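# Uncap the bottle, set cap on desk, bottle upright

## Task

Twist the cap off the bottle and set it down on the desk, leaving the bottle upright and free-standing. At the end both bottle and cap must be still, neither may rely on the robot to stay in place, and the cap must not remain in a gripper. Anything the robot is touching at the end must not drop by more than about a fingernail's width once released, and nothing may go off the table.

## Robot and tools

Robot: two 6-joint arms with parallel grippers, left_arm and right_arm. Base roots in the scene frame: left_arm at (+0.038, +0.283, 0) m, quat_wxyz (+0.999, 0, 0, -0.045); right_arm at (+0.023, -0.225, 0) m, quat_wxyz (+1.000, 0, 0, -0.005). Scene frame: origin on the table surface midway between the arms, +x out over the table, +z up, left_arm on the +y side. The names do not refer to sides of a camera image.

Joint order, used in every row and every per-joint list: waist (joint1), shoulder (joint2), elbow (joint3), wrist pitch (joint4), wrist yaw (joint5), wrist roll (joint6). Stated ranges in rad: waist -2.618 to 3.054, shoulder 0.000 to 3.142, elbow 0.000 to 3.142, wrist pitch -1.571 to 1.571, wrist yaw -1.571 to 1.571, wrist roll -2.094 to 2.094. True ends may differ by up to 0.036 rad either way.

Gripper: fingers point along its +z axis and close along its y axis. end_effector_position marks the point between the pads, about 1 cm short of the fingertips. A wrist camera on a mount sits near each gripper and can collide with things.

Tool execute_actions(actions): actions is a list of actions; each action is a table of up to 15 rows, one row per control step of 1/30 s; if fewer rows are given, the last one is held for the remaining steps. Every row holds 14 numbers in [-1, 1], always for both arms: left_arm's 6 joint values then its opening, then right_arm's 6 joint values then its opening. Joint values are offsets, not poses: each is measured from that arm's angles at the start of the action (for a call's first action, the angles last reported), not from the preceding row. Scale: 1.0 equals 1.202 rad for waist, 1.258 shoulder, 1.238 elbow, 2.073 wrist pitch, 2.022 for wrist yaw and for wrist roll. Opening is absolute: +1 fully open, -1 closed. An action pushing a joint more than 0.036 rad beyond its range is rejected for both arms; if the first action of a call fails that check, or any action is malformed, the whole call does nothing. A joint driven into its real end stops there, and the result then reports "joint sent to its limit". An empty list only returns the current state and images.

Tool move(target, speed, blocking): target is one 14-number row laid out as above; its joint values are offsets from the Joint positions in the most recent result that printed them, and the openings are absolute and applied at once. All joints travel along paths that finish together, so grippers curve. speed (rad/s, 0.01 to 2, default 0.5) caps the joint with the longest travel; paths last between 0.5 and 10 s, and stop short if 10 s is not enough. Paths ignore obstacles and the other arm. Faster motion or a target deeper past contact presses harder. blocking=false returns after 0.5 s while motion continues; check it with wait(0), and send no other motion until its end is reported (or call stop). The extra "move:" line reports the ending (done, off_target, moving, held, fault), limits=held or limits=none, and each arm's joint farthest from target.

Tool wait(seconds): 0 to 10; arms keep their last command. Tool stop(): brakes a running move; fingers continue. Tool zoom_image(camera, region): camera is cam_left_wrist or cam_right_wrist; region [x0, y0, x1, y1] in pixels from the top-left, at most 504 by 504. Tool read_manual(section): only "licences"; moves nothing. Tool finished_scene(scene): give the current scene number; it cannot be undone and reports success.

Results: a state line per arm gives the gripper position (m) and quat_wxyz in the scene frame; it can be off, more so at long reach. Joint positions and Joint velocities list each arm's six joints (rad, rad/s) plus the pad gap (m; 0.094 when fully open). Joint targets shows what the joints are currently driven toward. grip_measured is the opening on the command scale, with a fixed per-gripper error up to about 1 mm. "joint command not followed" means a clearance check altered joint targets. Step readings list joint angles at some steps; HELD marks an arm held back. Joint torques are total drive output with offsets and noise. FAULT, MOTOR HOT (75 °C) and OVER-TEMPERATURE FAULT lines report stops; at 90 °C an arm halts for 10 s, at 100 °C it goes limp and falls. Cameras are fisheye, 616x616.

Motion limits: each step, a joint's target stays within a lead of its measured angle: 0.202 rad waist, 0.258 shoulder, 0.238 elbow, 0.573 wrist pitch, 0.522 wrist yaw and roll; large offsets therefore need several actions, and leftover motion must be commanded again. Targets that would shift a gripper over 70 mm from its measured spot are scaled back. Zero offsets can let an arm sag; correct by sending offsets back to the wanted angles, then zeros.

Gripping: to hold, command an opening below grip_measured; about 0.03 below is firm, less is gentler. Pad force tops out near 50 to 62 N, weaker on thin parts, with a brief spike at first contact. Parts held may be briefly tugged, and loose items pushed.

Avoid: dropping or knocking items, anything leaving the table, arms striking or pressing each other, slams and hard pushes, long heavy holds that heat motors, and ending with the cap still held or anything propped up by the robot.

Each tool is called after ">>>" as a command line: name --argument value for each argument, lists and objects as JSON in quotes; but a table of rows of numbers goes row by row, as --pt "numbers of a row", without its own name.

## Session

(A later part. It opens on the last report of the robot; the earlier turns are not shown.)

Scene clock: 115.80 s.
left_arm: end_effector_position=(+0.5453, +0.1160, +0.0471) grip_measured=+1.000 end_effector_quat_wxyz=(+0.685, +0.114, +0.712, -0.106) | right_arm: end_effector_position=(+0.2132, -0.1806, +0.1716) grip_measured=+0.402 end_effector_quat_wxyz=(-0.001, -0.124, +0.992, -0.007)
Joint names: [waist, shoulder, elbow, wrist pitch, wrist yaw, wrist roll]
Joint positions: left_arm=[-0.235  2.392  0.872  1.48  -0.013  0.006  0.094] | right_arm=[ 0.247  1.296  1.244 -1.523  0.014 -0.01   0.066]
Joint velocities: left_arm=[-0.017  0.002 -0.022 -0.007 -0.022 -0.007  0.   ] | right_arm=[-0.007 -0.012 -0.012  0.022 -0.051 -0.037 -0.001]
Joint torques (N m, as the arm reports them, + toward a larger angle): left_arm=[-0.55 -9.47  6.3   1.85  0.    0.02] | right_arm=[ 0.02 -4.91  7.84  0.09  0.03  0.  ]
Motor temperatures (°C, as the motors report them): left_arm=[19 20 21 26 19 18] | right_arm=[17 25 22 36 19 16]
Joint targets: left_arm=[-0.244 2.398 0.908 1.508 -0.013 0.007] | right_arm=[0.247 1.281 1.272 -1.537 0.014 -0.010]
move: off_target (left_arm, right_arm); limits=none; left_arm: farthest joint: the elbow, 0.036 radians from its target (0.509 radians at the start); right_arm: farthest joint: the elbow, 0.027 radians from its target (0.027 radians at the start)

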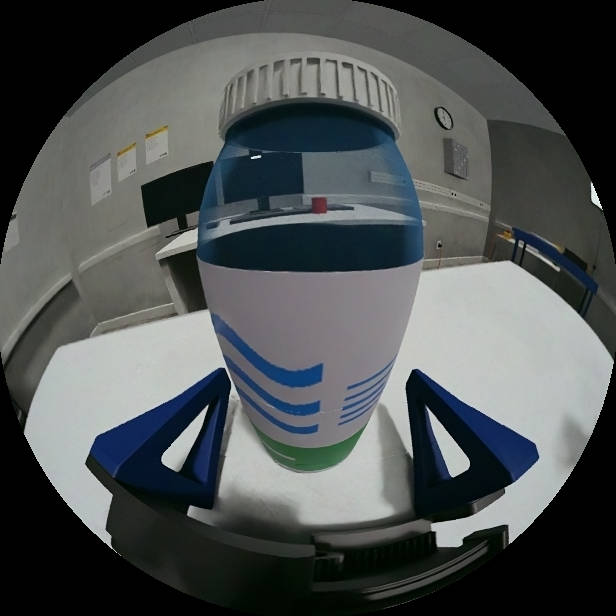

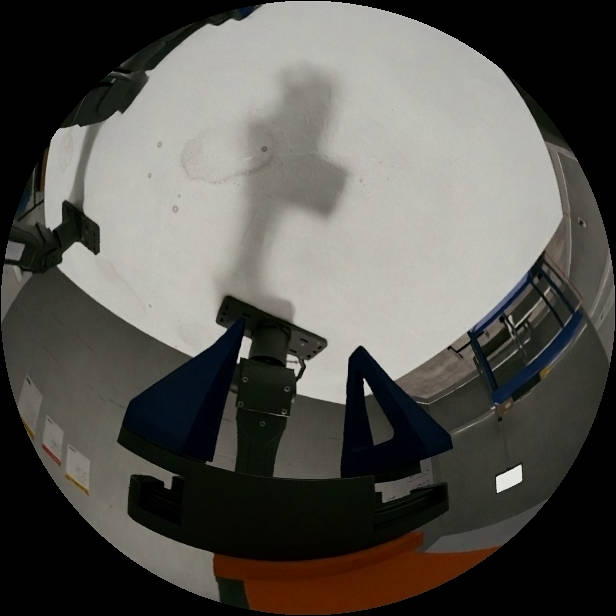

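>>> move --target '[0,0.004,0.028,0.012,0,0,0.03, -0.065,-0.012,0.022,-0.006,0,0,0.4]'

>>> move --target '[0,-0.06,0.028,-0.03,0,0,0.03, 0,-0.012,0.022,-0.006,0,0,0.4]' --speed 0.2

>>> move --target '[-0.62,-0.02,0.028,-0.005,0,0,0.03, 0,-0.012,0.022,-0.006,0,0,0.4]' --speed 0.5

Scene clock: 121.33 s.
left_arm: end_effector_position=(+0.5453, +0.1160, +0.0472) grip_measured=+0.084 end_effector_quat_wxyz=(+0.685, +0.114, +0.712, -0.106) | right_arm: end_effector_position=(+0.2157, -0.1941, +0.1716) grip_measured=+0.402 end_effector_quat_wxyz=(-0.002, -0.088, +0.996, -0.007)
Joint names: [waist, shoulder, elbow, wrist pitch, wrist yaw, wrist roll]
Joint positions: left_arm=[-0.235  2.392  0.872  1.48  -0.013  0.006  0.051] | right_arm=[ 0.176  1.296  1.244 -1.523  0.014 -0.01   0.066]
Joint velocities: left_arm=[-0.027 -0.007 -0.007 -0.007  0.037 -0.007 -0.   ] | right_arm=[-0.012 -0.002  0.012  0.051 -0.066 -0.051 -0.001]
Joint torques (N m, as the arm reports them, + toward a larger angle): left_arm=[ 0.11 -9.63  6.29  1.81 -0.01 -0.01] | right_arm=[-0.48 -4.91  7.83  0.08  0.02  0.  ]
Motor temperatures (°C, as the motors report them): left_arm=[19 21 21 27 19 18] | right_arm=[17 24 22 34 19 16]
Joint targets: left_arm=[-0.235 2.397 0.907 1.504 -0.013 0.005] | right_arm=[0.169 1.281 1.272 -1.535 0.014 -0.010]
move: off_target (left_arm, right_arm); limits=none; left_arm: farthest joint: the elbow, 0.034 radians from its target (0.034 radians at the start); right_arm: farthest joint: the elbow, 0.027 radians from its target (0.027 radians at the start)

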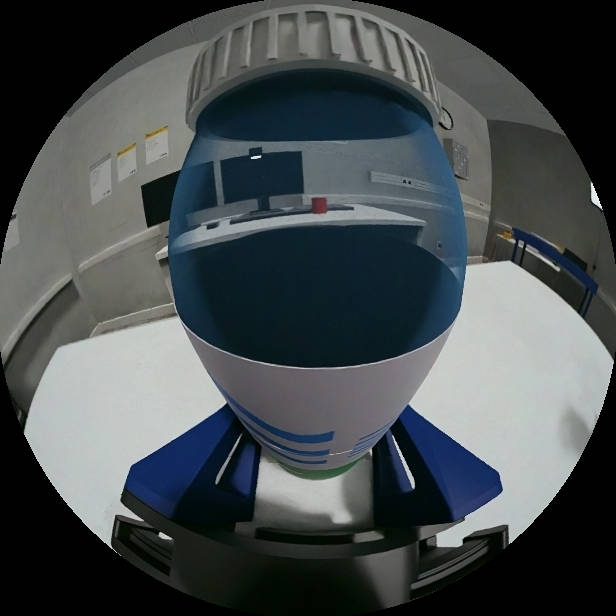

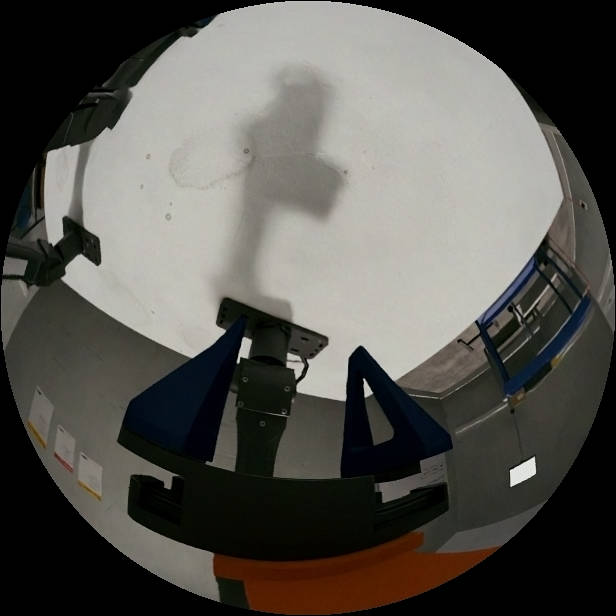

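Scene clock: 122.43 s.
left_arm: end_effector_position=(+0.5476, +0.1153, +0.0561) grip_measured=+0.084 end_effector_quat_wxyz=(+0.680, +0.115, +0.716, -0.105) | right_arm: end_effector_position=(+0.2157, -0.1941, +0.1716) grip_measured=+0.402 end_effector_quat_wxyz=(-0.002, -0.088, +0.996, -0.007)
Joint names: [waist, shoulder, elbow, wrist pitch, wrist yaw, wrist roll]
Joint positions: left_arm=[-0.235  2.345  0.872  1.42  -0.013  0.006  0.051] | right_arm=[ 0.176  1.296  1.244 -1.523  0.014 -0.01   0.066]
Joint velocities: left_arm=[-0.007 -0.012  0.002 -0.007 -0.007 -0.022  0.   ] | right_arm=[ 0.027  0.007 -0.002 -0.081 -0.007 -0.037 -0.   ]
Joint torques (N m, as the arm reports them, + toward a larger angle): left_arm=[  0.13 -12.18   6.51   1.56   0.     0.  ] | right_arm=[ 0.   -4.89  7.84  0.08  0.03 -0.01]
Motor temperatures (°C, as the motors report them): left_arm=[19 21 21 27 19 18] | right_arm=[17 24 22 34 19 16]
Joint targets: left_arm=[-0.235 2.316 0.907 1.418 -0.013 0.006] | right_arm=[0.176 1.281 1.272 -1.536 0.014 -0.010]
move: off_target (left_arm, right_arm); limits=none; left_arm: farthest joint: the elbow, 0.034 radians from its target (0.034 radians at the start); right_arm: farthest joint: the elbow, 0.027 radians from its target (0.027 radians at the start)

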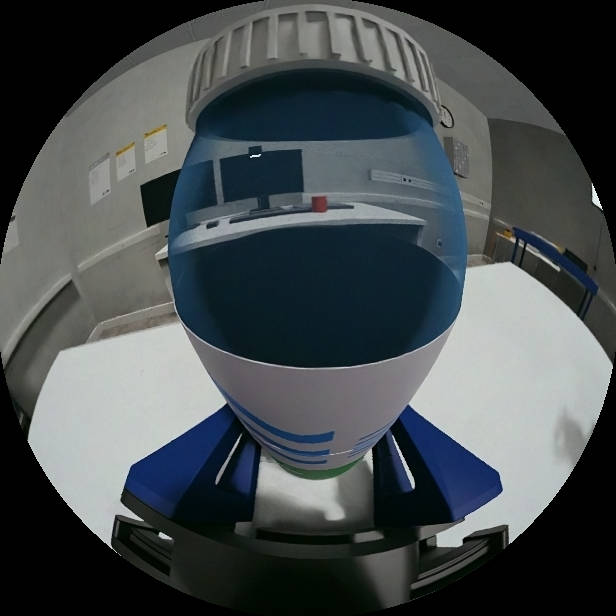

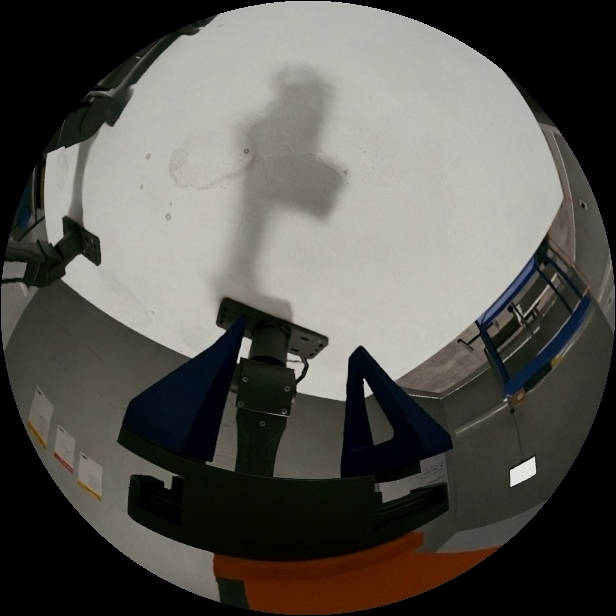

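Scene clock: 124.33 s.
left_arm: end_effector_position=(+0.2960, -0.1869, +0.0539) grip_measured=+0.084 end_effector_quat_wxyz=(+0.592, +0.371, +0.627, -0.345) | right_arm: end_effector_position=(+0.2157, -0.1941, +0.1716) grip_measured=+0.402 end_effector_quat_wxyz=(-0.002, -0.088, +0.996, -0.007)
Joint names: [waist, shoulder, elbow, wrist pitch, wrist yaw, wrist roll]
Joint positions: left_arm=[-0.985  2.345  0.872  1.411 -0.013  0.006  0.051] | right_arm=[ 0.176  1.296  1.244 -1.523  0.014 -0.01   0.066]
Joint velocities: left_arm=[-0.007 -0.007 -0.007 -0.022 -0.139 -0.037 -0.001] | right_arm=[-0.017 -0.007 -0.007 -0.037 -0.066  0.051 -0.   ]
Joint torques (N m, as the arm reports them, + toward a larger angle): left_arm=[  0.56 -11.87   6.5    1.57   0.02  -0.01] | right_arm=[ 0.01 -4.9   7.82  0.08  0.02 -0.01]
Motor temperatures (°C, as the motors report them): left_arm=[19 21 21 27 19 18] | right_arm=[17 24 22 34 19 16]
Joint targets: left_arm=[-0.980 2.320 0.907 1.410 -0.013 0.006] | right_arm=[0.176 1.281 1.272 -1.536 0.014 -0.010]
move: off_target (left_arm, right_arm); limits=none; left_arm: farthest joint: the elbow, 0.034 radians from its target (0.034 radians at the start); right_arm: farthest joint: the elbow, 0.027 radians from its target (0.027 radians at the start)

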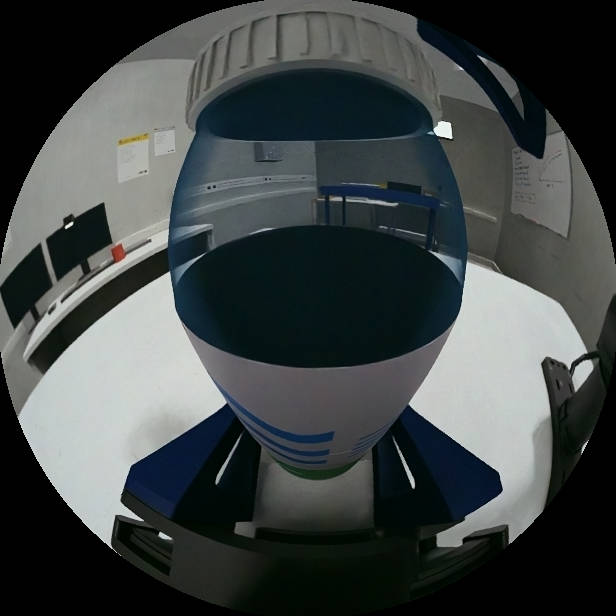

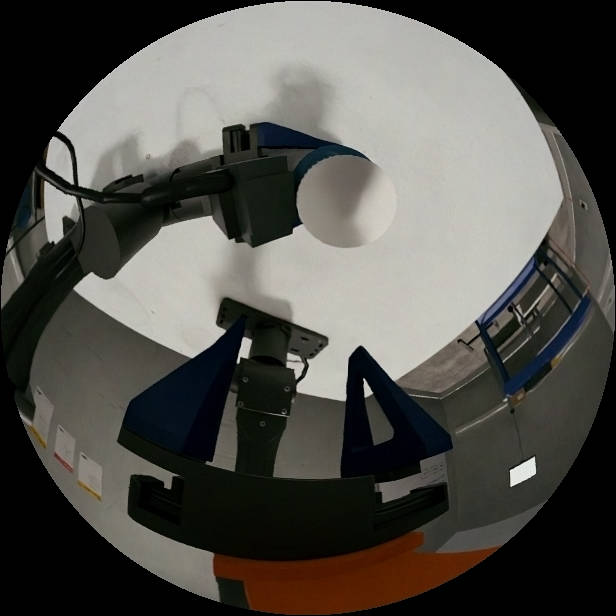

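>>> move --target '[0,0.042,0.028,0.045,0,0,0.03, 0,-0.012,0.022,-0.006,0,0,0.4]' --speed 0.12

>>> move --target '[0,0.004,0.028,0.012,0,0,0.35, 0,-0.012,0.022,-0.006,0,0,0.4]'

Scene clock: 130.20 s.
left_arm: end_effector_position=(+0.2950, -0.1851, +0.0473) grip_measured=+0.084 end_effector_quat_wxyz=(+0.597, +0.368, +0.622, -0.348) | right_arm: end_effector_position=(+0.2157, -0.1941, +0.1716) grip_measured=+0.402 end_effector_quat_wxyz=(-0.002, -0.088, +0.996, -0.007)
Joint names: [waist, shoulder, elbow, wrist pitch, wrist yaw, wrist roll]
Joint positions: left_arm=[-0.985  2.387  0.872  1.472 -0.013  0.006  0.051] | right_arm=[ 0.176  1.296  1.244 -1.523  0.014 -0.01   0.066]
Joint velocities: left_arm=[ 0.007 -0.002 -0.007 -0.051 -0.051  0.037  0.   ] | right_arm=[ 0.017 -0.002 -0.017 -0.066  0.037  0.007  0.   ]
Joint torques (N m, as the arm reports them, + toward a larger angle): left_arm=[ 0.03 -9.19  6.3   1.89  0.02 -0.01] | right_arm=[ 0.01 -4.88  7.84  0.08  0.02  0.  ]
Motor temperatures (°C, as the motors report them): left_arm=[19 22 21 27 19 18] | right_arm=[17 23 22 33 19 16]
Joint targets: left_arm=[-0.985 2.398 0.907 1.504 -0.013 0.006] | right_arm=[0.176 1.281 1.272 -1.536 0.014 -0.010]
move: off_target (left_arm, right_arm); limits=none; left_arm: farthest joint: the elbow, 0.034 radians from its target (0.034 radians at the start); right_arm: farthest joint: the elbow, 0.027 radians from its target (0.027 radians at the start)

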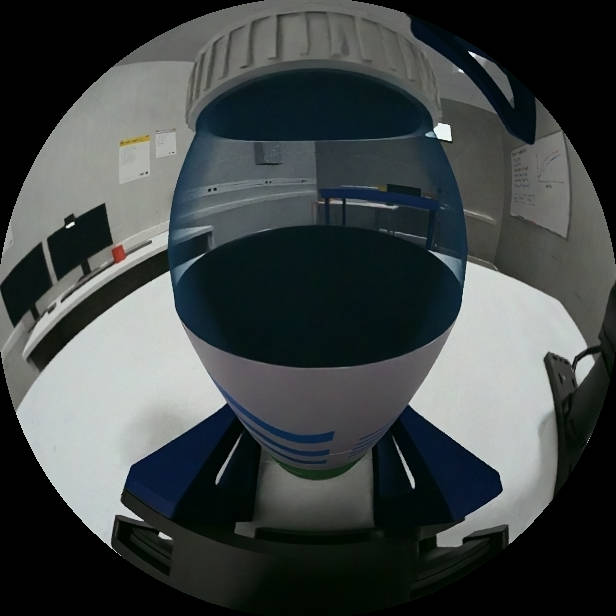

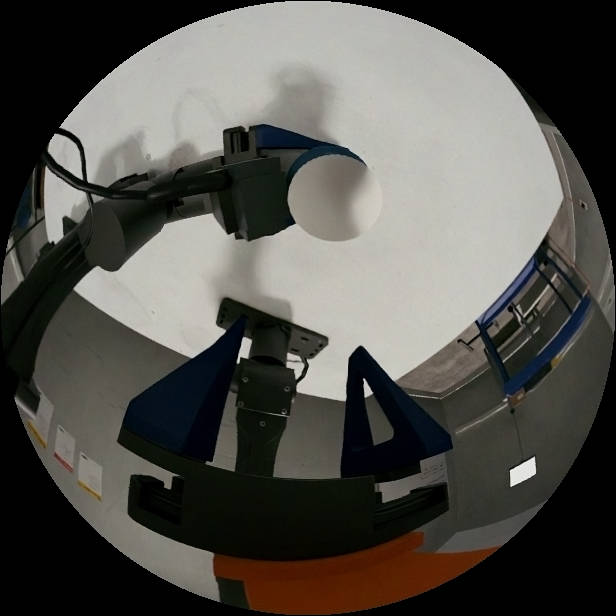

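Scene clock: 130.90 s.
left_arm: end_effector_position=(+0.2951, -0.1850, +0.0473) grip_measured=+0.348 end_effector_quat_wxyz=(+0.597, +0.368, +0.622, -0.348) | right_arm: end_effector_position=(+0.2157, -0.1941, +0.1716) grip_measured=+0.402 end_effector_quat_wxyz=(-0.002, -0.088, +0.996, -0.007)
Joint names: [waist, shoulder, elbow, wrist pitch, wrist yaw, wrist roll]
Joint positions: left_arm=[-0.985  2.387  0.872  1.472 -0.014  0.006  0.063] | right_arm=[ 0.176  1.296  1.244 -1.523  0.014 -0.01   0.066]
Joint velocities: left_arm=[-0.027 -0.007  0.002 -0.037  0.051 -0.037 -0.001] | right_arm=[ 0.007  0.007 -0.007  0.007  0.037  0.007  0.   ]
Joint torques (N m, as the arm reports them, + toward a larger angle): left_arm=[ 0.11 -9.64  6.24  1.81  0.01 -0.03] | right_arm=[ 0.03 -4.9   7.83  0.09  0.03  0.  ]
Motor temperatures (°C, as the motors report them): left_arm=[19 22 21 27 19 18] | right_arm=[17 23 22 33 19 16]
Joint targets: left_arm=[-0.985 2.392 0.907 1.496 -0.014 0.006] | right_arm=[0.176 1.281 1.272 -1.536 0.014 -0.010]
move: off_target (left_arm, right_arm); limits=none; left_arm: farthest joint: the elbow, 0.034 radians from its target (0.034 radians at the start); right_arm: farthest joint: the elbow, 0.027 radians from its target (0.027 radians at the start)

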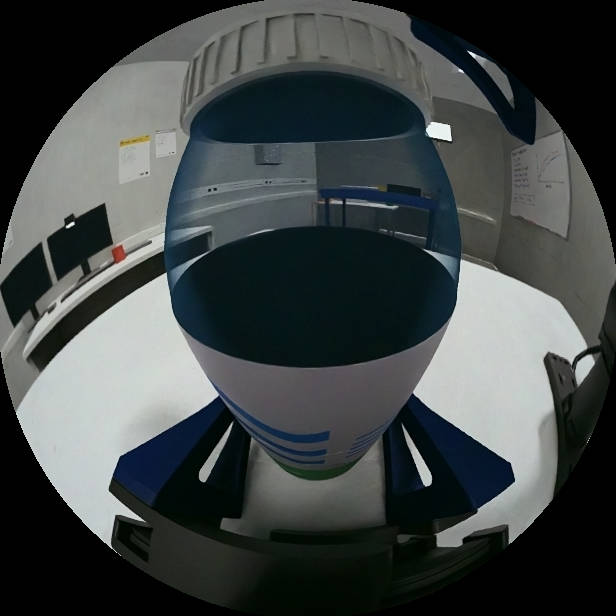

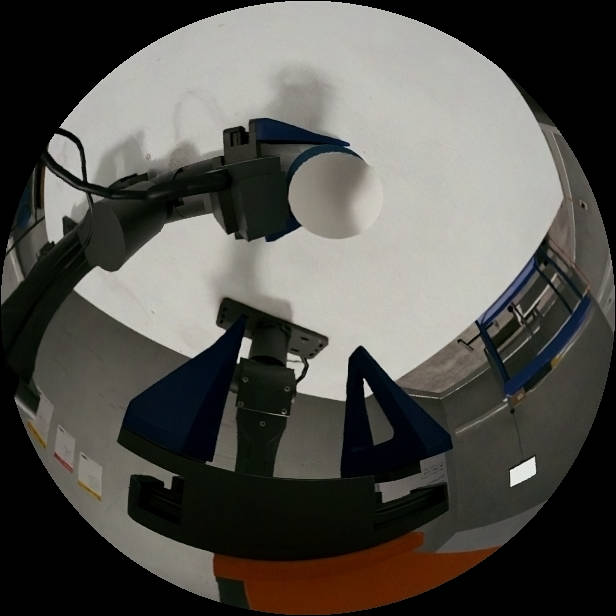

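>>> move --target '[0,0.004,-0.054,0.046,0,0,0.35, 0,0.24,0.285,-0.02,0,0,0.4]' --speed 0.3

>>> move --target '[0,0.004,-0.01,0.01,0,0,0.03, 0,0.008,0.022,-0.006,0,0,0.4]'

Scene clock: 139.77 s.
left_arm: end_effector_position=(+0.2899, -0.1755, +0.0463) grip_measured=+0.348 end_effector_quat_wxyz=(+0.600, +0.366, +0.619, -0.350) | right_arm: end_effector_position=(+0.2910, -0.1814, +0.1892) grip_measured=+0.402 end_effector_quat_wxyz=(+0.003, -0.088, +0.996, -0.007)
Joint names: [waist, shoulder, elbow, wrist pitch, wrist yaw, wrist roll]
Joint positions: left_arm=[-0.985  2.387  0.827  1.525 -0.013  0.006  0.063] | right_arm=[ 0.176  1.586  1.566 -1.546  0.014 -0.01   0.066]
Joint velocities: left_arm=[ 0.012 -0.002  0.012 -0.022 -0.007 -0.037 -0.002] | right_arm=[-0.017 -0.017  0.007  0.022 -0.007 -0.007 -0.001]
Joint torques (N m, as the arm reports them, + toward a larger angle): left_arm=[ 0.09 -9.38  1.87  1.84  0.02  0.  ] | right_arm=[ 0.03 -5.61  8.09  0.12  0.02 -0.01]
Motor temperatures (°C, as the motors report them): left_arm=[19 23 21 28 19 18] | right_arm=[17 23 22 32 19 16]
Joint targets: left_arm=[-0.985 2.392 0.805 1.554 -0.013 0.006] | right_arm=[0.176 1.598 1.598 -1.560 0.014 -0.010]
joint sent to its limit (left arm) — the command would take the wrist pitch past its upper limit, so that joint was sent only as far as its limit.
joint sent to its limit (right arm) — the command would take the wrist pitch past its lower limit, so that joint was sent only as far as its limit.
move: off_target (left_arm, right_arm); limits=none; left_arm: farthest joint: the wrist pitch, 0.042 radians from its target (0.096 radians at the start); right_arm: farthest joint: the elbow, 0.031 radians from its target (0.352 radians at the start)

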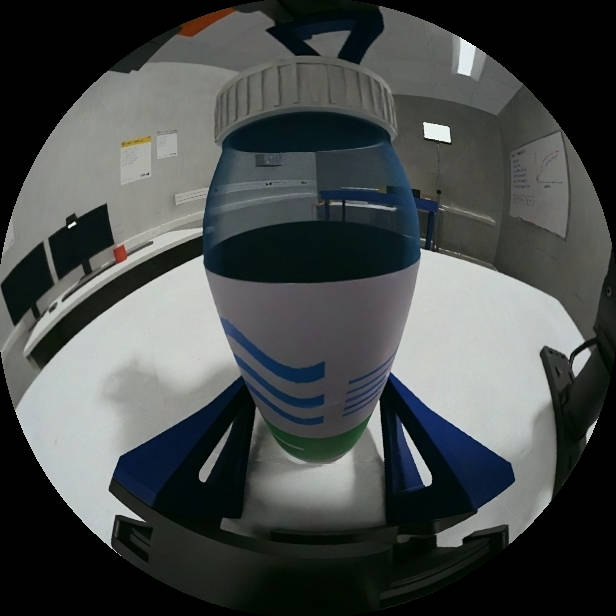

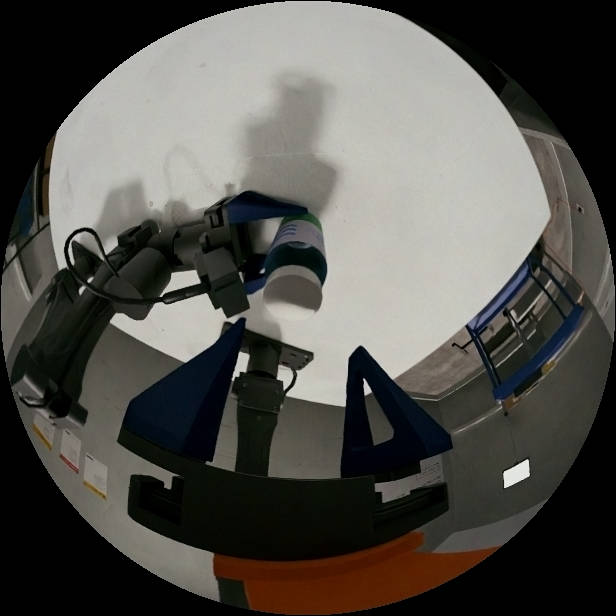

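Scene clock: 140.47 s.
left_arm: end_effector_position=(+0.2899, -0.1755, +0.0463) grip_measured=+0.089 end_effector_quat_wxyz=(+0.600, +0.366, +0.619, -0.350) | right_arm: end_effector_position=(+0.2910, -0.1814, +0.1892) grip_measured=+0.402 end_effector_quat_wxyz=(+0.003, -0.088, +0.996, -0.007)
Joint names: [waist, shoulder, elbow, wrist pitch, wrist yaw, wrist roll]
Joint positions: left_arm=[-0.985  2.387  0.827  1.525 -0.014  0.006  0.051] | right_arm=[ 0.176  1.586  1.566 -1.546  0.014 -0.01   0.066]
Joint velocities: left_arm=[-0.027 -0.002  0.002  0.051 -0.051  0.007 -0.   ] | right_arm=[-0.002  0.012 -0.022 -0.037  0.066 -0.051  0.   ]
Joint torques (N m, as the arm reports them, + toward a larger angle): left_arm=[ 0.11 -9.42  2.56  1.76  0.   -0.01] | right_arm=[ 0.   -5.76  7.79  0.1   0.03 -0.01]
Motor temperatures (°C, as the motors report them): left_arm=[19 23 21 28 19 18] | right_arm=[17 23 22 32 19 16]
Joint targets: left_arm=[-0.985 2.392 0.815 1.546 -0.014 0.005] | right_arm=[0.176 1.596 1.593 -1.558 0.014 -0.010]
move: off_target (left_arm, right_arm); limits=none; left_arm: farthest joint: the wrist pitch, 0.021 radians from its target (0.021 radians at the start); right_arm: farthest joint: the elbow, 0.027 radians from its target (0.027 radians at the start)

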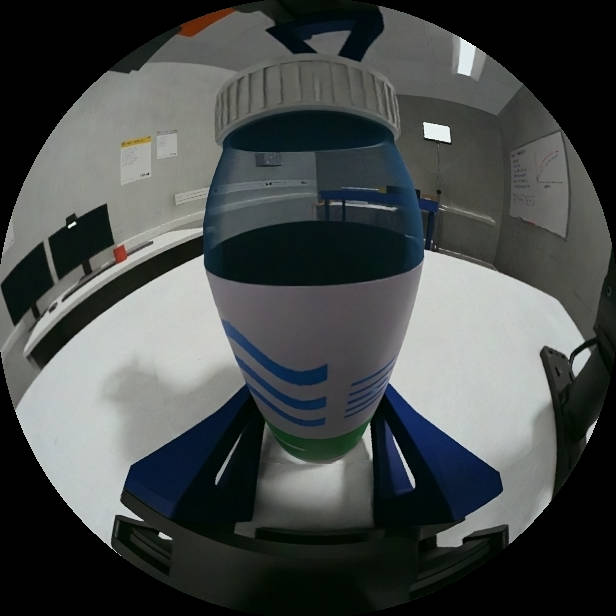

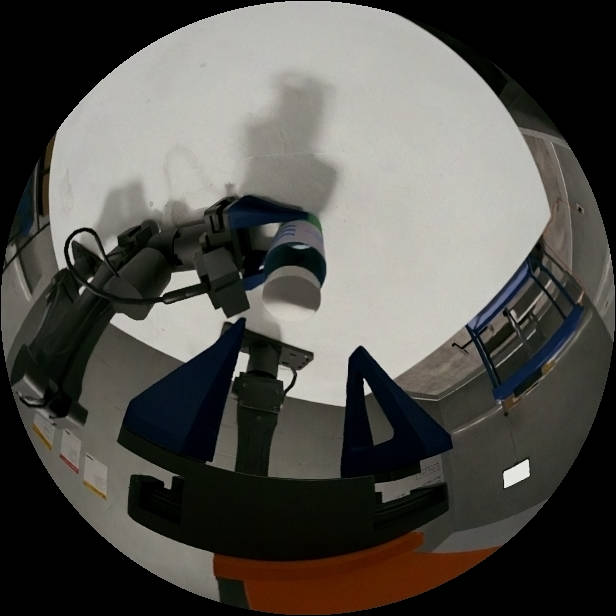

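>>> move --target '[0,0.004,-0.01,0.01,0,0,0.03, 0.033,0.008,-0.08,0.042,0,0,0.4]' --speed 0.2

>>> move --target '[0,0.004,-0.01,0.01,0,0,0.03, 0.004,0.008,-0.015,0.004,0,0.78,0.4]' --speed 1.5

Scene clock: 147.73 s.
left_arm: end_effector_position=(+0.2899, -0.1755, +0.0463) grip_measured=+0.089 end_effector_quat_wxyz=(+0.600, +0.366, +0.619, -0.350) | right_arm: end_effector_position=(+0.2908, -0.1725, +0.1694) grip_measured=+0.402 end_effector_quat_wxyz=(-0.001, -0.105, +0.994, -0.007)
Joint names: [waist, shoulder, elbow, wrist pitch, wrist yaw, wrist roll]
Joint positions: left_arm=[-0.985  2.387  0.827  1.525 -0.014  0.006  0.051] | right_arm=[ 0.208  1.586  1.486 -1.475  0.014 -0.01   0.066]
Joint velocities: left_arm=[-0.002 -0.022  0.002 -0.007 -0.066 -0.022  0.   ] | right_arm=[ 0.017  0.002 -0.012 -0.007 -0.037  0.007 -0.   ]
Joint torques (N m, as the arm reports them, + toward a larger angle): left_arm=[ 0.09 -9.37  2.59  1.76  0.01 -0.01] | right_arm=[ 0.45 -5.87  4.36  0.35  0.03  0.  ]
Motor temperatures (°C, as the motors report them): left_arm=[19 23 21 28 19 18] | right_arm=[17 23 22 31 19 16]
Joint targets: left_arm=[-0.985 2.392 0.815 1.546 -0.014 0.006] | right_arm=[0.215 1.596 1.467 -1.459 0.014 -0.010]
move: off_target (left_arm); limits=none; left_arm: farthest joint: the wrist pitch, 0.021 radians from its target (0.021 radians at the start); right_arm: farthest joint: the elbow, 0.019 radians from its target (0.099 radians at the start)

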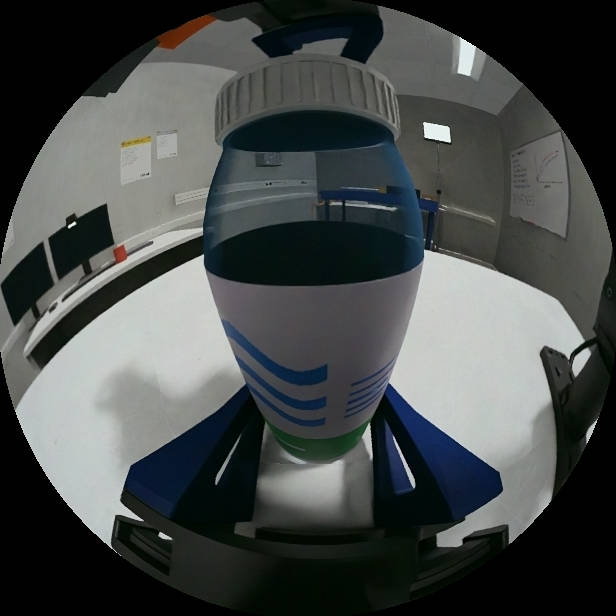

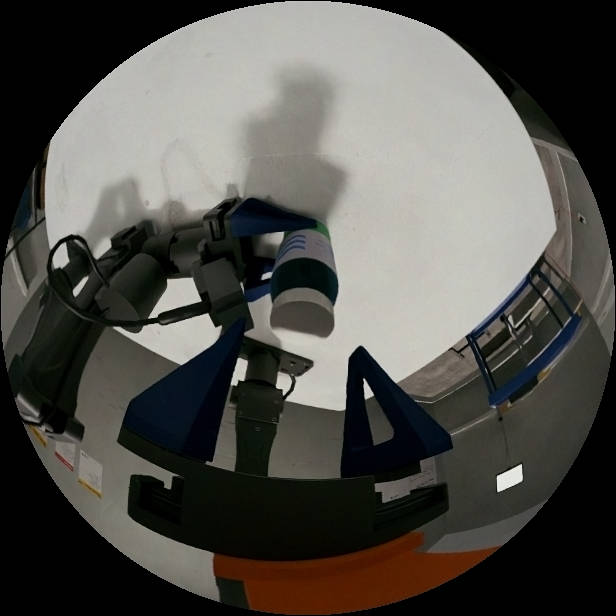

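Scene clock: 149.87 s.
left_arm: end_effector_position=(+0.2899, -0.1755, +0.0463) grip_measured=+0.089 end_effector_quat_wxyz=(+0.600, +0.366, +0.619, -0.350) | right_arm: end_effector_position=(+0.2908, -0.1725, +0.1694) grip_measured=+0.402 end_effector_quat_wxyz=(+0.004, +0.629, +0.778, -0.006)
Joint names: [waist, shoulder, elbow, wrist pitch, wrist yaw, wrist roll]
Joint positions: left_arm=[-0.985  2.387  0.827  1.525 -0.014  0.006  0.051] | right_arm=[ 0.208  1.586  1.486 -1.475  0.014  1.559  0.066]
Joint velocities: left_arm=[-0.017 -0.032 -0.007  0.051 -0.037  0.022  0.001] | right_arm=[-0.012 -0.002 -0.027 -0.051  0.022  0.051  0.   ]
Joint torques (N m, as the arm reports them, + toward a larger angle): left_arm=[ 0.09 -9.41  2.56  1.77  0.    0.01] | right_arm=[ 0.33 -5.86  4.39  0.27  0.03  0.06]
Motor temperatures (°C, as the motors report them): left_arm=[19 23 21 28 19 18] | right_arm=[17 23 22 31 19 16]
Joint targets: left_arm=[-0.985 2.392 0.815 1.546 -0.014 0.006] | right_arm=[0.213 1.596 1.468 -1.467 0.014 1.567]
move: off_target (left_arm); limits=none; left_arm: farthest joint: the wrist pitch, 0.021 radians from its target (0.021 radians at the start); right_arm: farthest joint: the elbow, 0.019 radians from its target (0.019 radians at the start)

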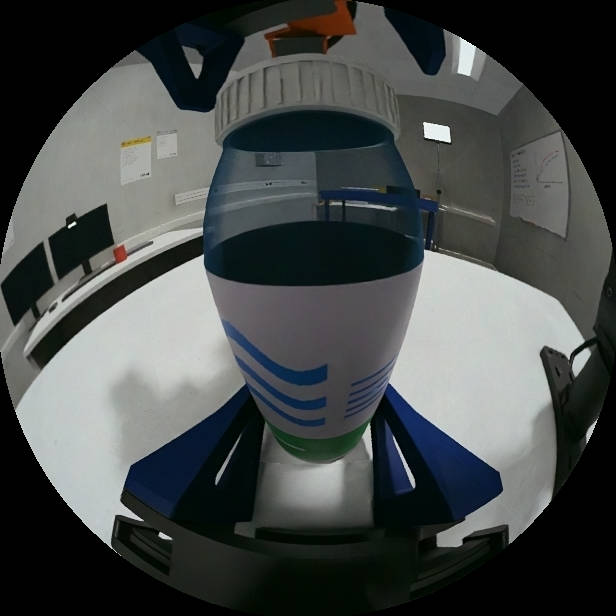

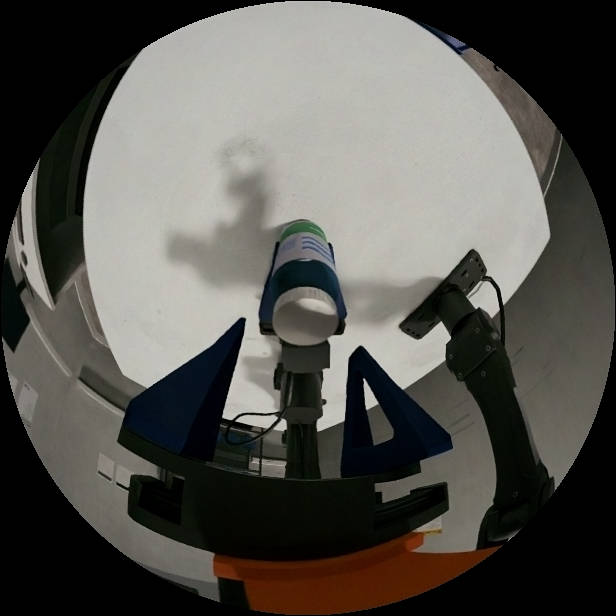

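>>> move --target '[0,0.004,-0.01,0.01,0,0,0.03, 0.004,0.008,-0.084,0.048,0,0.22,0.4]' --speed 0.4

Scene clock: 167.30 s.
left_arm: end_effector_position=(+0.2899, -0.1755, +0.0463) grip_measured=+0.089 end_effector_quat_wxyz=(+0.600, +0.366, +0.619, -0.350) | right_arm: end_effector_position=(+0.2952, -0.1716, +0.1487) grip_measured=+0.402 end_effector_quat_wxyz=(+0.007, +0.782, +0.623, -0.001)
Joint names: [waist, shoulder, elbow, wrist pitch, wrist yaw, wrist roll]
Joint positions: left_arm=[-0.985  2.387  0.827  1.525 -0.014  0.006  0.051] | right_arm=[ 0.208  1.586  1.404 -1.383  0.014  1.995  0.066]
Joint velocities: left_arm=[-0.002 -0.012  0.012  0.007 -0.007 -0.022 -0.001] | right_arm=[-0.002  0.002  0.002 -0.007  0.007  0.066 -0.001]
Joint torques (N m, as the arm reports them, + toward a larger angle): left_arm=[ 0.05 -9.37  2.58  1.77  0.    0.  ] | right_arm=[ 0.33 -5.92  4.22  0.27  0.03  0.06]
Motor temperatures (°C, as the motors report them): left_arm=[19 23 21 29 19 18] | right_arm=[17 23 20 30 19 16]
Joint targets: left_arm=[-0.985 2.392 0.815 1.546 -0.014 0.006] | right_arm=[0.213 1.596 1.382 -1.375 0.014 2.003]
move: off_target (left_arm, right_arm); limits=none; left_arm: farthest joint: the wrist pitch, 0.021 radians from its target (0.021 radians at the start); right_arm: farthest joint: the elbow, 0.022 radians from its target (0.104 radians at the start)

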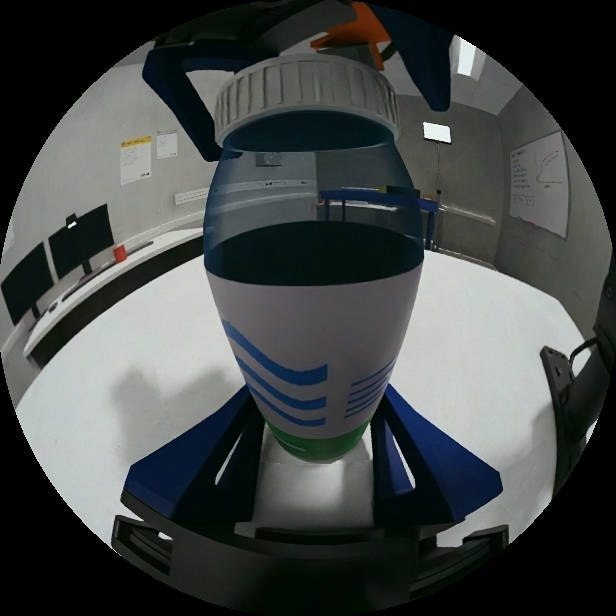

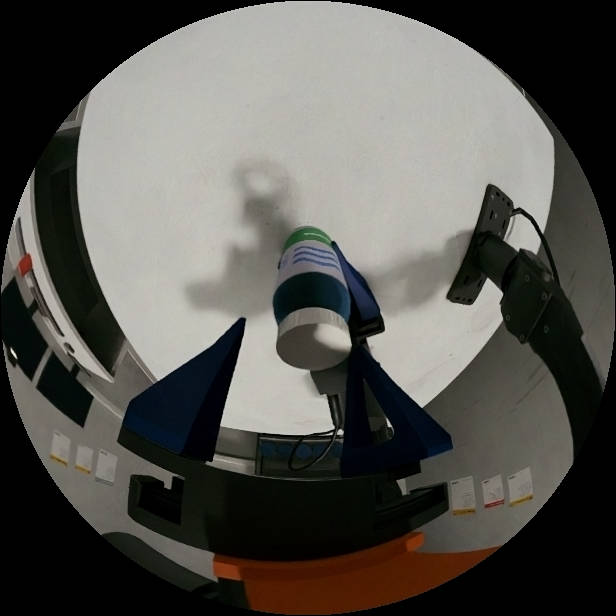

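>>> move --target '[0,0.004,-0.01,0.01,0,0,0.03, 0.004,-0.036,-0.04,0.004,0,0,0.4]' --speed 0.1

>>> move --target '[0,0.004,-0.01,0.01,0,0,0.03, 0,-0.01,-0.012,0.0,0,0,-0.2]'

Scene clock: 175.57 s.
left_arm: end_effector_position=(+0.2899, -0.1755, +0.0463) grip_measured=+0.089 end_effector_quat_wxyz=(+0.600, +0.366, +0.619, -0.350) | right_arm: end_effector_position=(+0.2893, -0.1728, +0.1479) grip_measured=+0.402 end_effector_quat_wxyz=(+0.008, +0.782, +0.623, -0.000)
Joint names: [waist, shoulder, elbow, wrist pitch, wrist yaw, wrist roll]
Joint positions: left_arm=[-0.985  2.387  0.827  1.525 -0.014  0.006  0.051] | right_arm=[ 0.208  1.563  1.377 -1.379  0.014  1.996  0.066]
Joint velocities: left_arm=[ 0.007 -0.002  0.012  0.022 -0.066 -0.051  0.001] | right_arm=[ 0.002 -0.002  0.007 -0.022 -0.037 -0.051  0.   ]
Joint torques (N m, as the arm reports them, + toward a larger angle): left_arm=[ 0.08 -9.36  2.56  1.76  0.02 -0.01] | right_arm=[ 0.36 -7.95  4.18  0.24  0.02 -0.01]
Motor temperatures (°C, as the motors report them): left_arm=[19 23 21 29 19 18] | right_arm=[17 23 20 29 19 16]
Joint targets: left_arm=[-0.985 2.392 0.815 1.546 -0.014 0.006] | right_arm=[0.213 1.541 1.354 -1.375 0.014 1.995]
move: off_target (left_arm, right_arm); limits=none; left_arm: farthest joint: the wrist pitch, 0.021 radians from its target (0.021 radians at the start); right_arm: farthest joint: the shoulder, 0.022 radians from its target (0.046 radians at the start)

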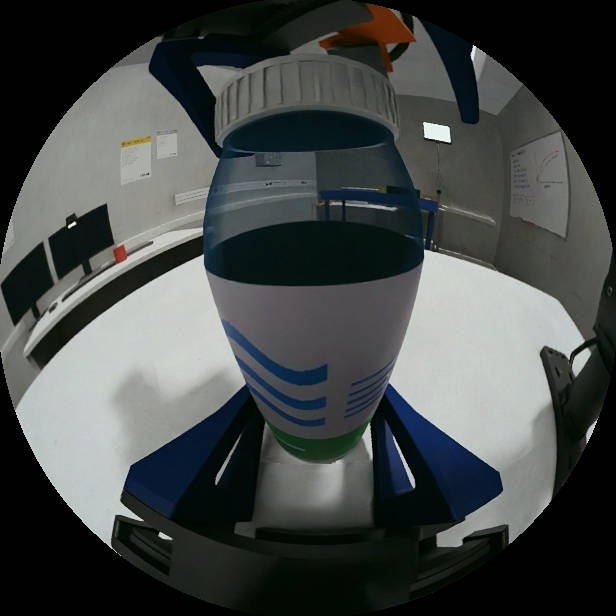

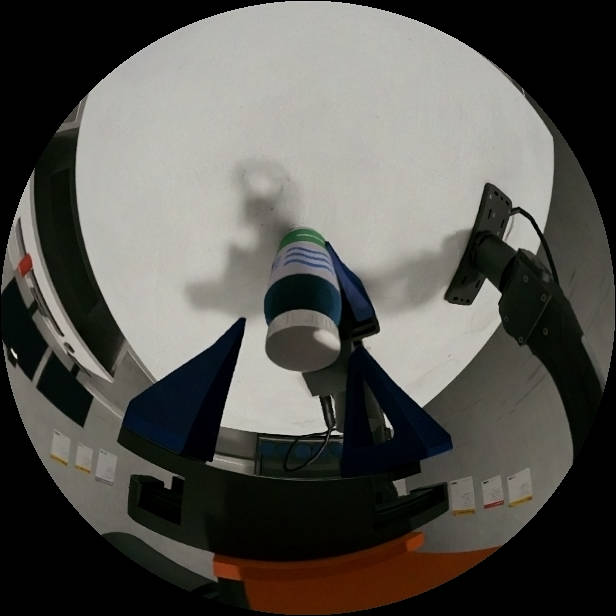

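Scene clock: 176.27 s.
left_arm: end_effector_position=(+0.2899, -0.1755, +0.0463) grip_measured=+0.089 end_effector_quat_wxyz=(+0.600, +0.366, +0.619, -0.350) | right_arm: end_effector_position=(+0.2893, -0.1728, +0.1479) grip_measured=-0.170 end_effector_quat_wxyz=(+0.008, +0.782, +0.623, -0.000)
Joint names: [waist, shoulder, elbow, wrist pitch, wrist yaw, wrist roll]
Joint positions: left_arm=[-0.985  2.387  0.827  1.525 -0.014  0.006  0.051] | right_arm=[ 0.208  1.563  1.377 -1.379  0.014  1.996  0.039]
Joint velocities: left_arm=[-0.002  0.002 -0.002 -0.007 -0.037 -0.066 -0.   ] | right_arm=[-0.017  0.022  0.012 -0.081  0.051 -0.066  0.   ]
Joint torques (N m, as the arm reports them, + toward a larger angle): left_arm=[ 0.09 -9.42  2.62  1.76  0.    0.  ] | right_arm=[ 0.02 -7.31  4.79  0.21  0.02 -0.01]
Motor temperatures (°C, as the motors report them): left_arm=[19 23 21 29 19 18] | right_arm=[17 23 20 29 19 16]
Joint targets: left_arm=[-0.985 2.392 0.815 1.546 -0.014 0.006] | right_arm=[0.208 1.550 1.362 -1.379 0.014 1.996]
move: off_target (left_arm); limits=none; left_arm: farthest joint: the wrist pitch, 0.021 radians from its target (0.021 radians at the start); right_arm: farthest joint: the elbow, 0.015 radians from its target (0.015 radians at the start)

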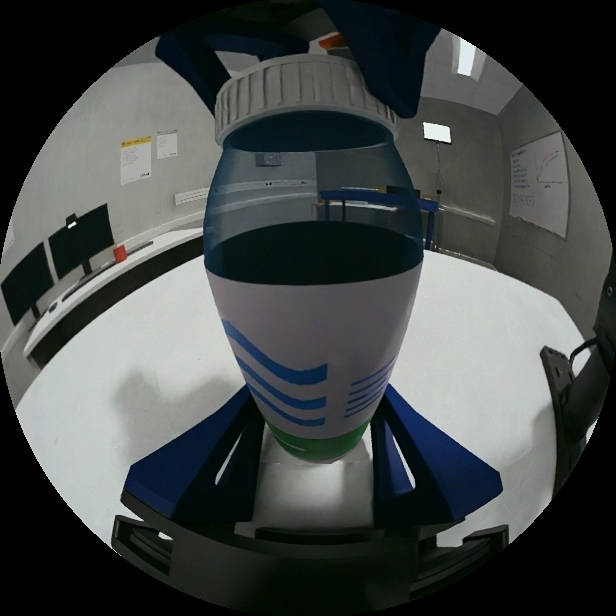

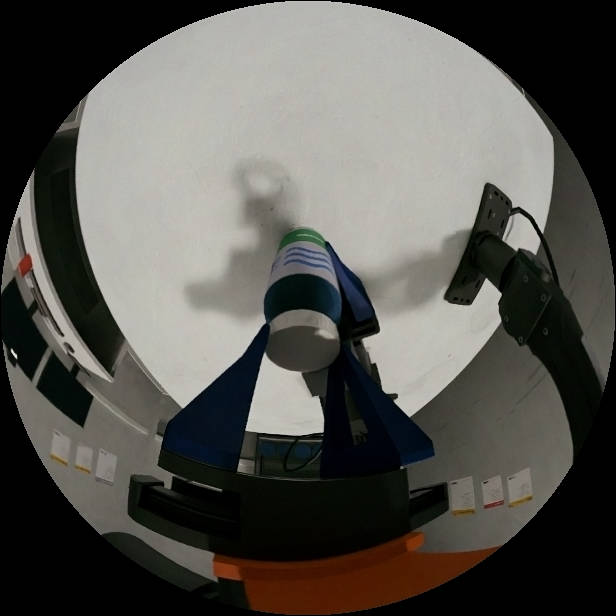

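Turn, with the elbow biased upward so it can follow the rising cap.

>>> move --target '[0,0.004,-0.01,0.01,0,0,0.03, 0,-0.01,0.018,0,0,-1,-0.21]' --speed 1.0

>>> move --target '[0,0.004,-0.01,0.01,0,0,0.03, 0,-0.01,0.018,0,0,-1,-0.21]' --speed 1.2

Scene clock: 183.37 s.
left_arm: end_effector_position=(+0.2907, -0.1751, +0.0463) grip_measured=+0.089 end_effector_quat_wxyz=(+0.601, +0.364, +0.620, -0.349) | right_arm: end_effector_position=(+0.2902, -0.1727, +0.1488) grip_measured=-0.170 end_effector_quat_wxyz=(+0.007, -0.106, +0.994, -0.007)
Joint names: [waist, shoulder, elbow, wrist pitch, wrist yaw, wrist roll]
Joint positions: left_arm=[-0.985  2.387  0.827  1.525 -0.018  0.004  0.051] | right_arm=[ 0.208  1.561  1.378 -1.376  0.015 -0.013  0.039]
Joint velocities: left_arm=[ 0.002 -0.012  0.002 -0.037 -0.007  0.022 -0.001] | right_arm=[ 0.002  0.007 -0.002 -0.022 -0.037 -0.066 -0.001]
Joint torques (N m, as the arm reports them, + toward a larger angle): left_arm=[ 0.12 -9.41  2.54  1.76  0.06  0.01] | right_arm=[ 0.02 -7.16  7.48  0.2   0.02 -0.12]
Motor temperatures (°C, as the motors report them): left_arm=[19 23 21 29 19 18] | right_arm=[17 23 21 29 19 16]
Joint targets: left_arm=[-0.985 2.392 0.815 1.546 -0.014 0.005] | right_arm=[0.208 1.550 1.399 -1.379 0.014 -0.026]
move: off_target (left_arm, right_arm); limits=none; left_arm: farthest joint: the wrist pitch, 0.021 radians from its target (0.021 radians at the start); right_arm: farthest joint: the elbow, 0.021 radians from its target (0.022 radians at the start)

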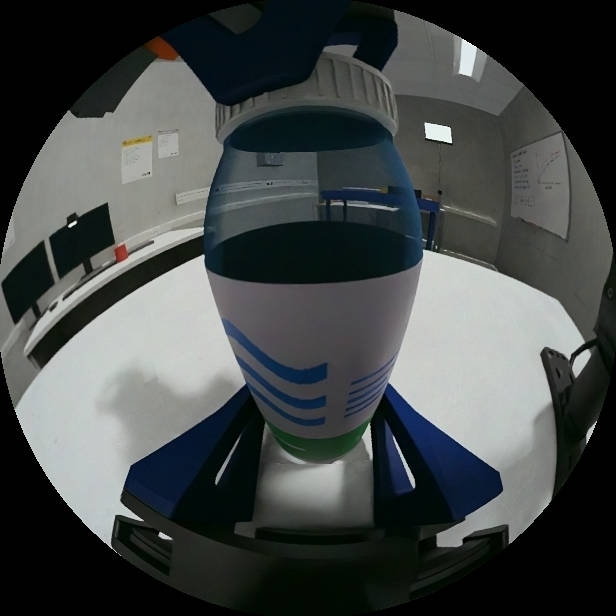

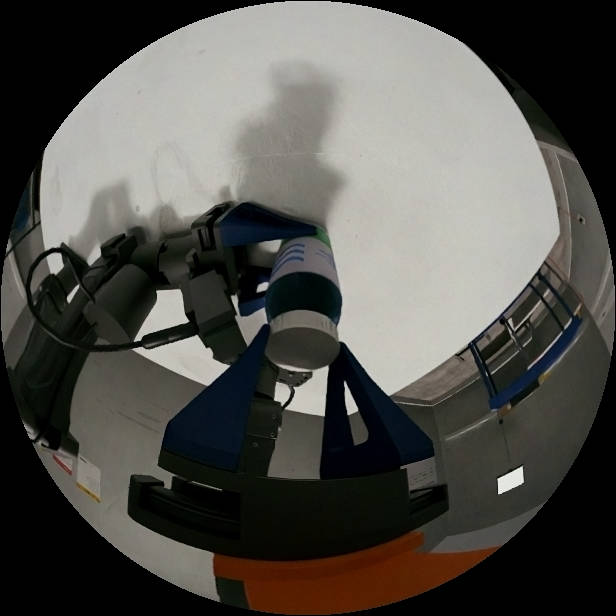

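Scene clock: 186.03 s.
left_arm: end_effector_position=(+0.2911, -0.1748, +0.0465) grip_measured=+0.089 end_effector_quat_wxyz=(+0.598, +0.358, +0.624, -0.353) | right_arm: end_effector_position=(+0.2927, -0.1713, +0.1503) grip_measured=-0.171 end_effector_quat_wxyz=(-0.004, +0.895, -0.446, +0.013)
Joint names: [waist, shoulder, elbow, wrist pitch, wrist yaw, wrist roll]
Joint positions: left_arm=[-0.985  2.387  0.827  1.526 -0.021 -0.014  0.051] | right_arm=[ 0.208  1.558  1.382 -1.368  0.01  -2.017  0.039]
Joint velocities: left_arm=[ 0.002  0.002  0.007 -0.051  0.022 -0.007  0.001] | right_arm=[-0.002 -0.002 -0.002 -0.022 -0.007 -0.007  0.001]
Joint torques (N m, as the arm reports them, + toward a larger angle): left_arm=[ 0.04 -9.37  2.55  1.75  0.02  0.14] | right_arm=[ 0.   -7.07  7.36  0.18  0.06 -0.15]
Motor temperatures (°C, as the motors report them): left_arm=[19 24 21 29 19 18] | right_arm=[17 23 21 28 19 16]
Joint targets: left_arm=[-0.985 2.392 0.815 1.546 -0.018 0.004] | right_arm=[0.208 1.548 1.401 -1.376 0.015 -2.035]
move: done; limits=none; left_arm: farthest joint: the wrist pitch, 0.020 radians from its target (0.021 radians at the start); right_arm: farthest joint: the elbow, 0.019 radians from its target (0.022 radians at the start)

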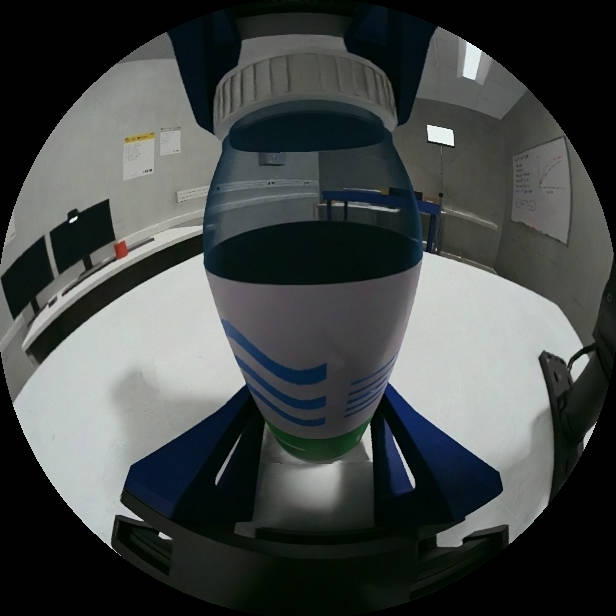

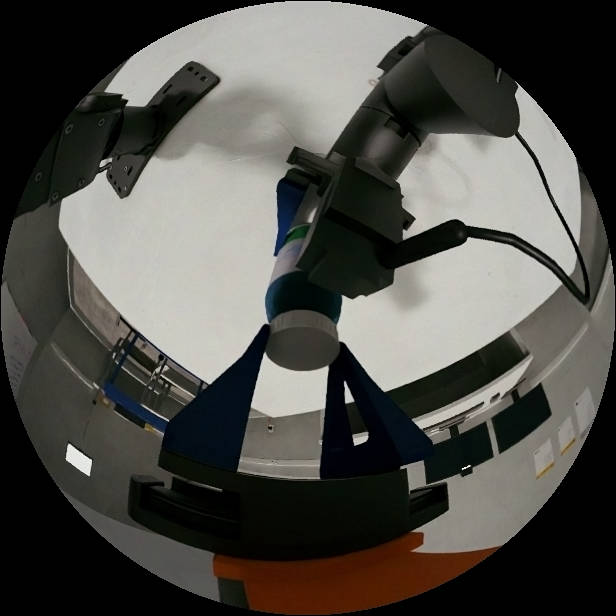

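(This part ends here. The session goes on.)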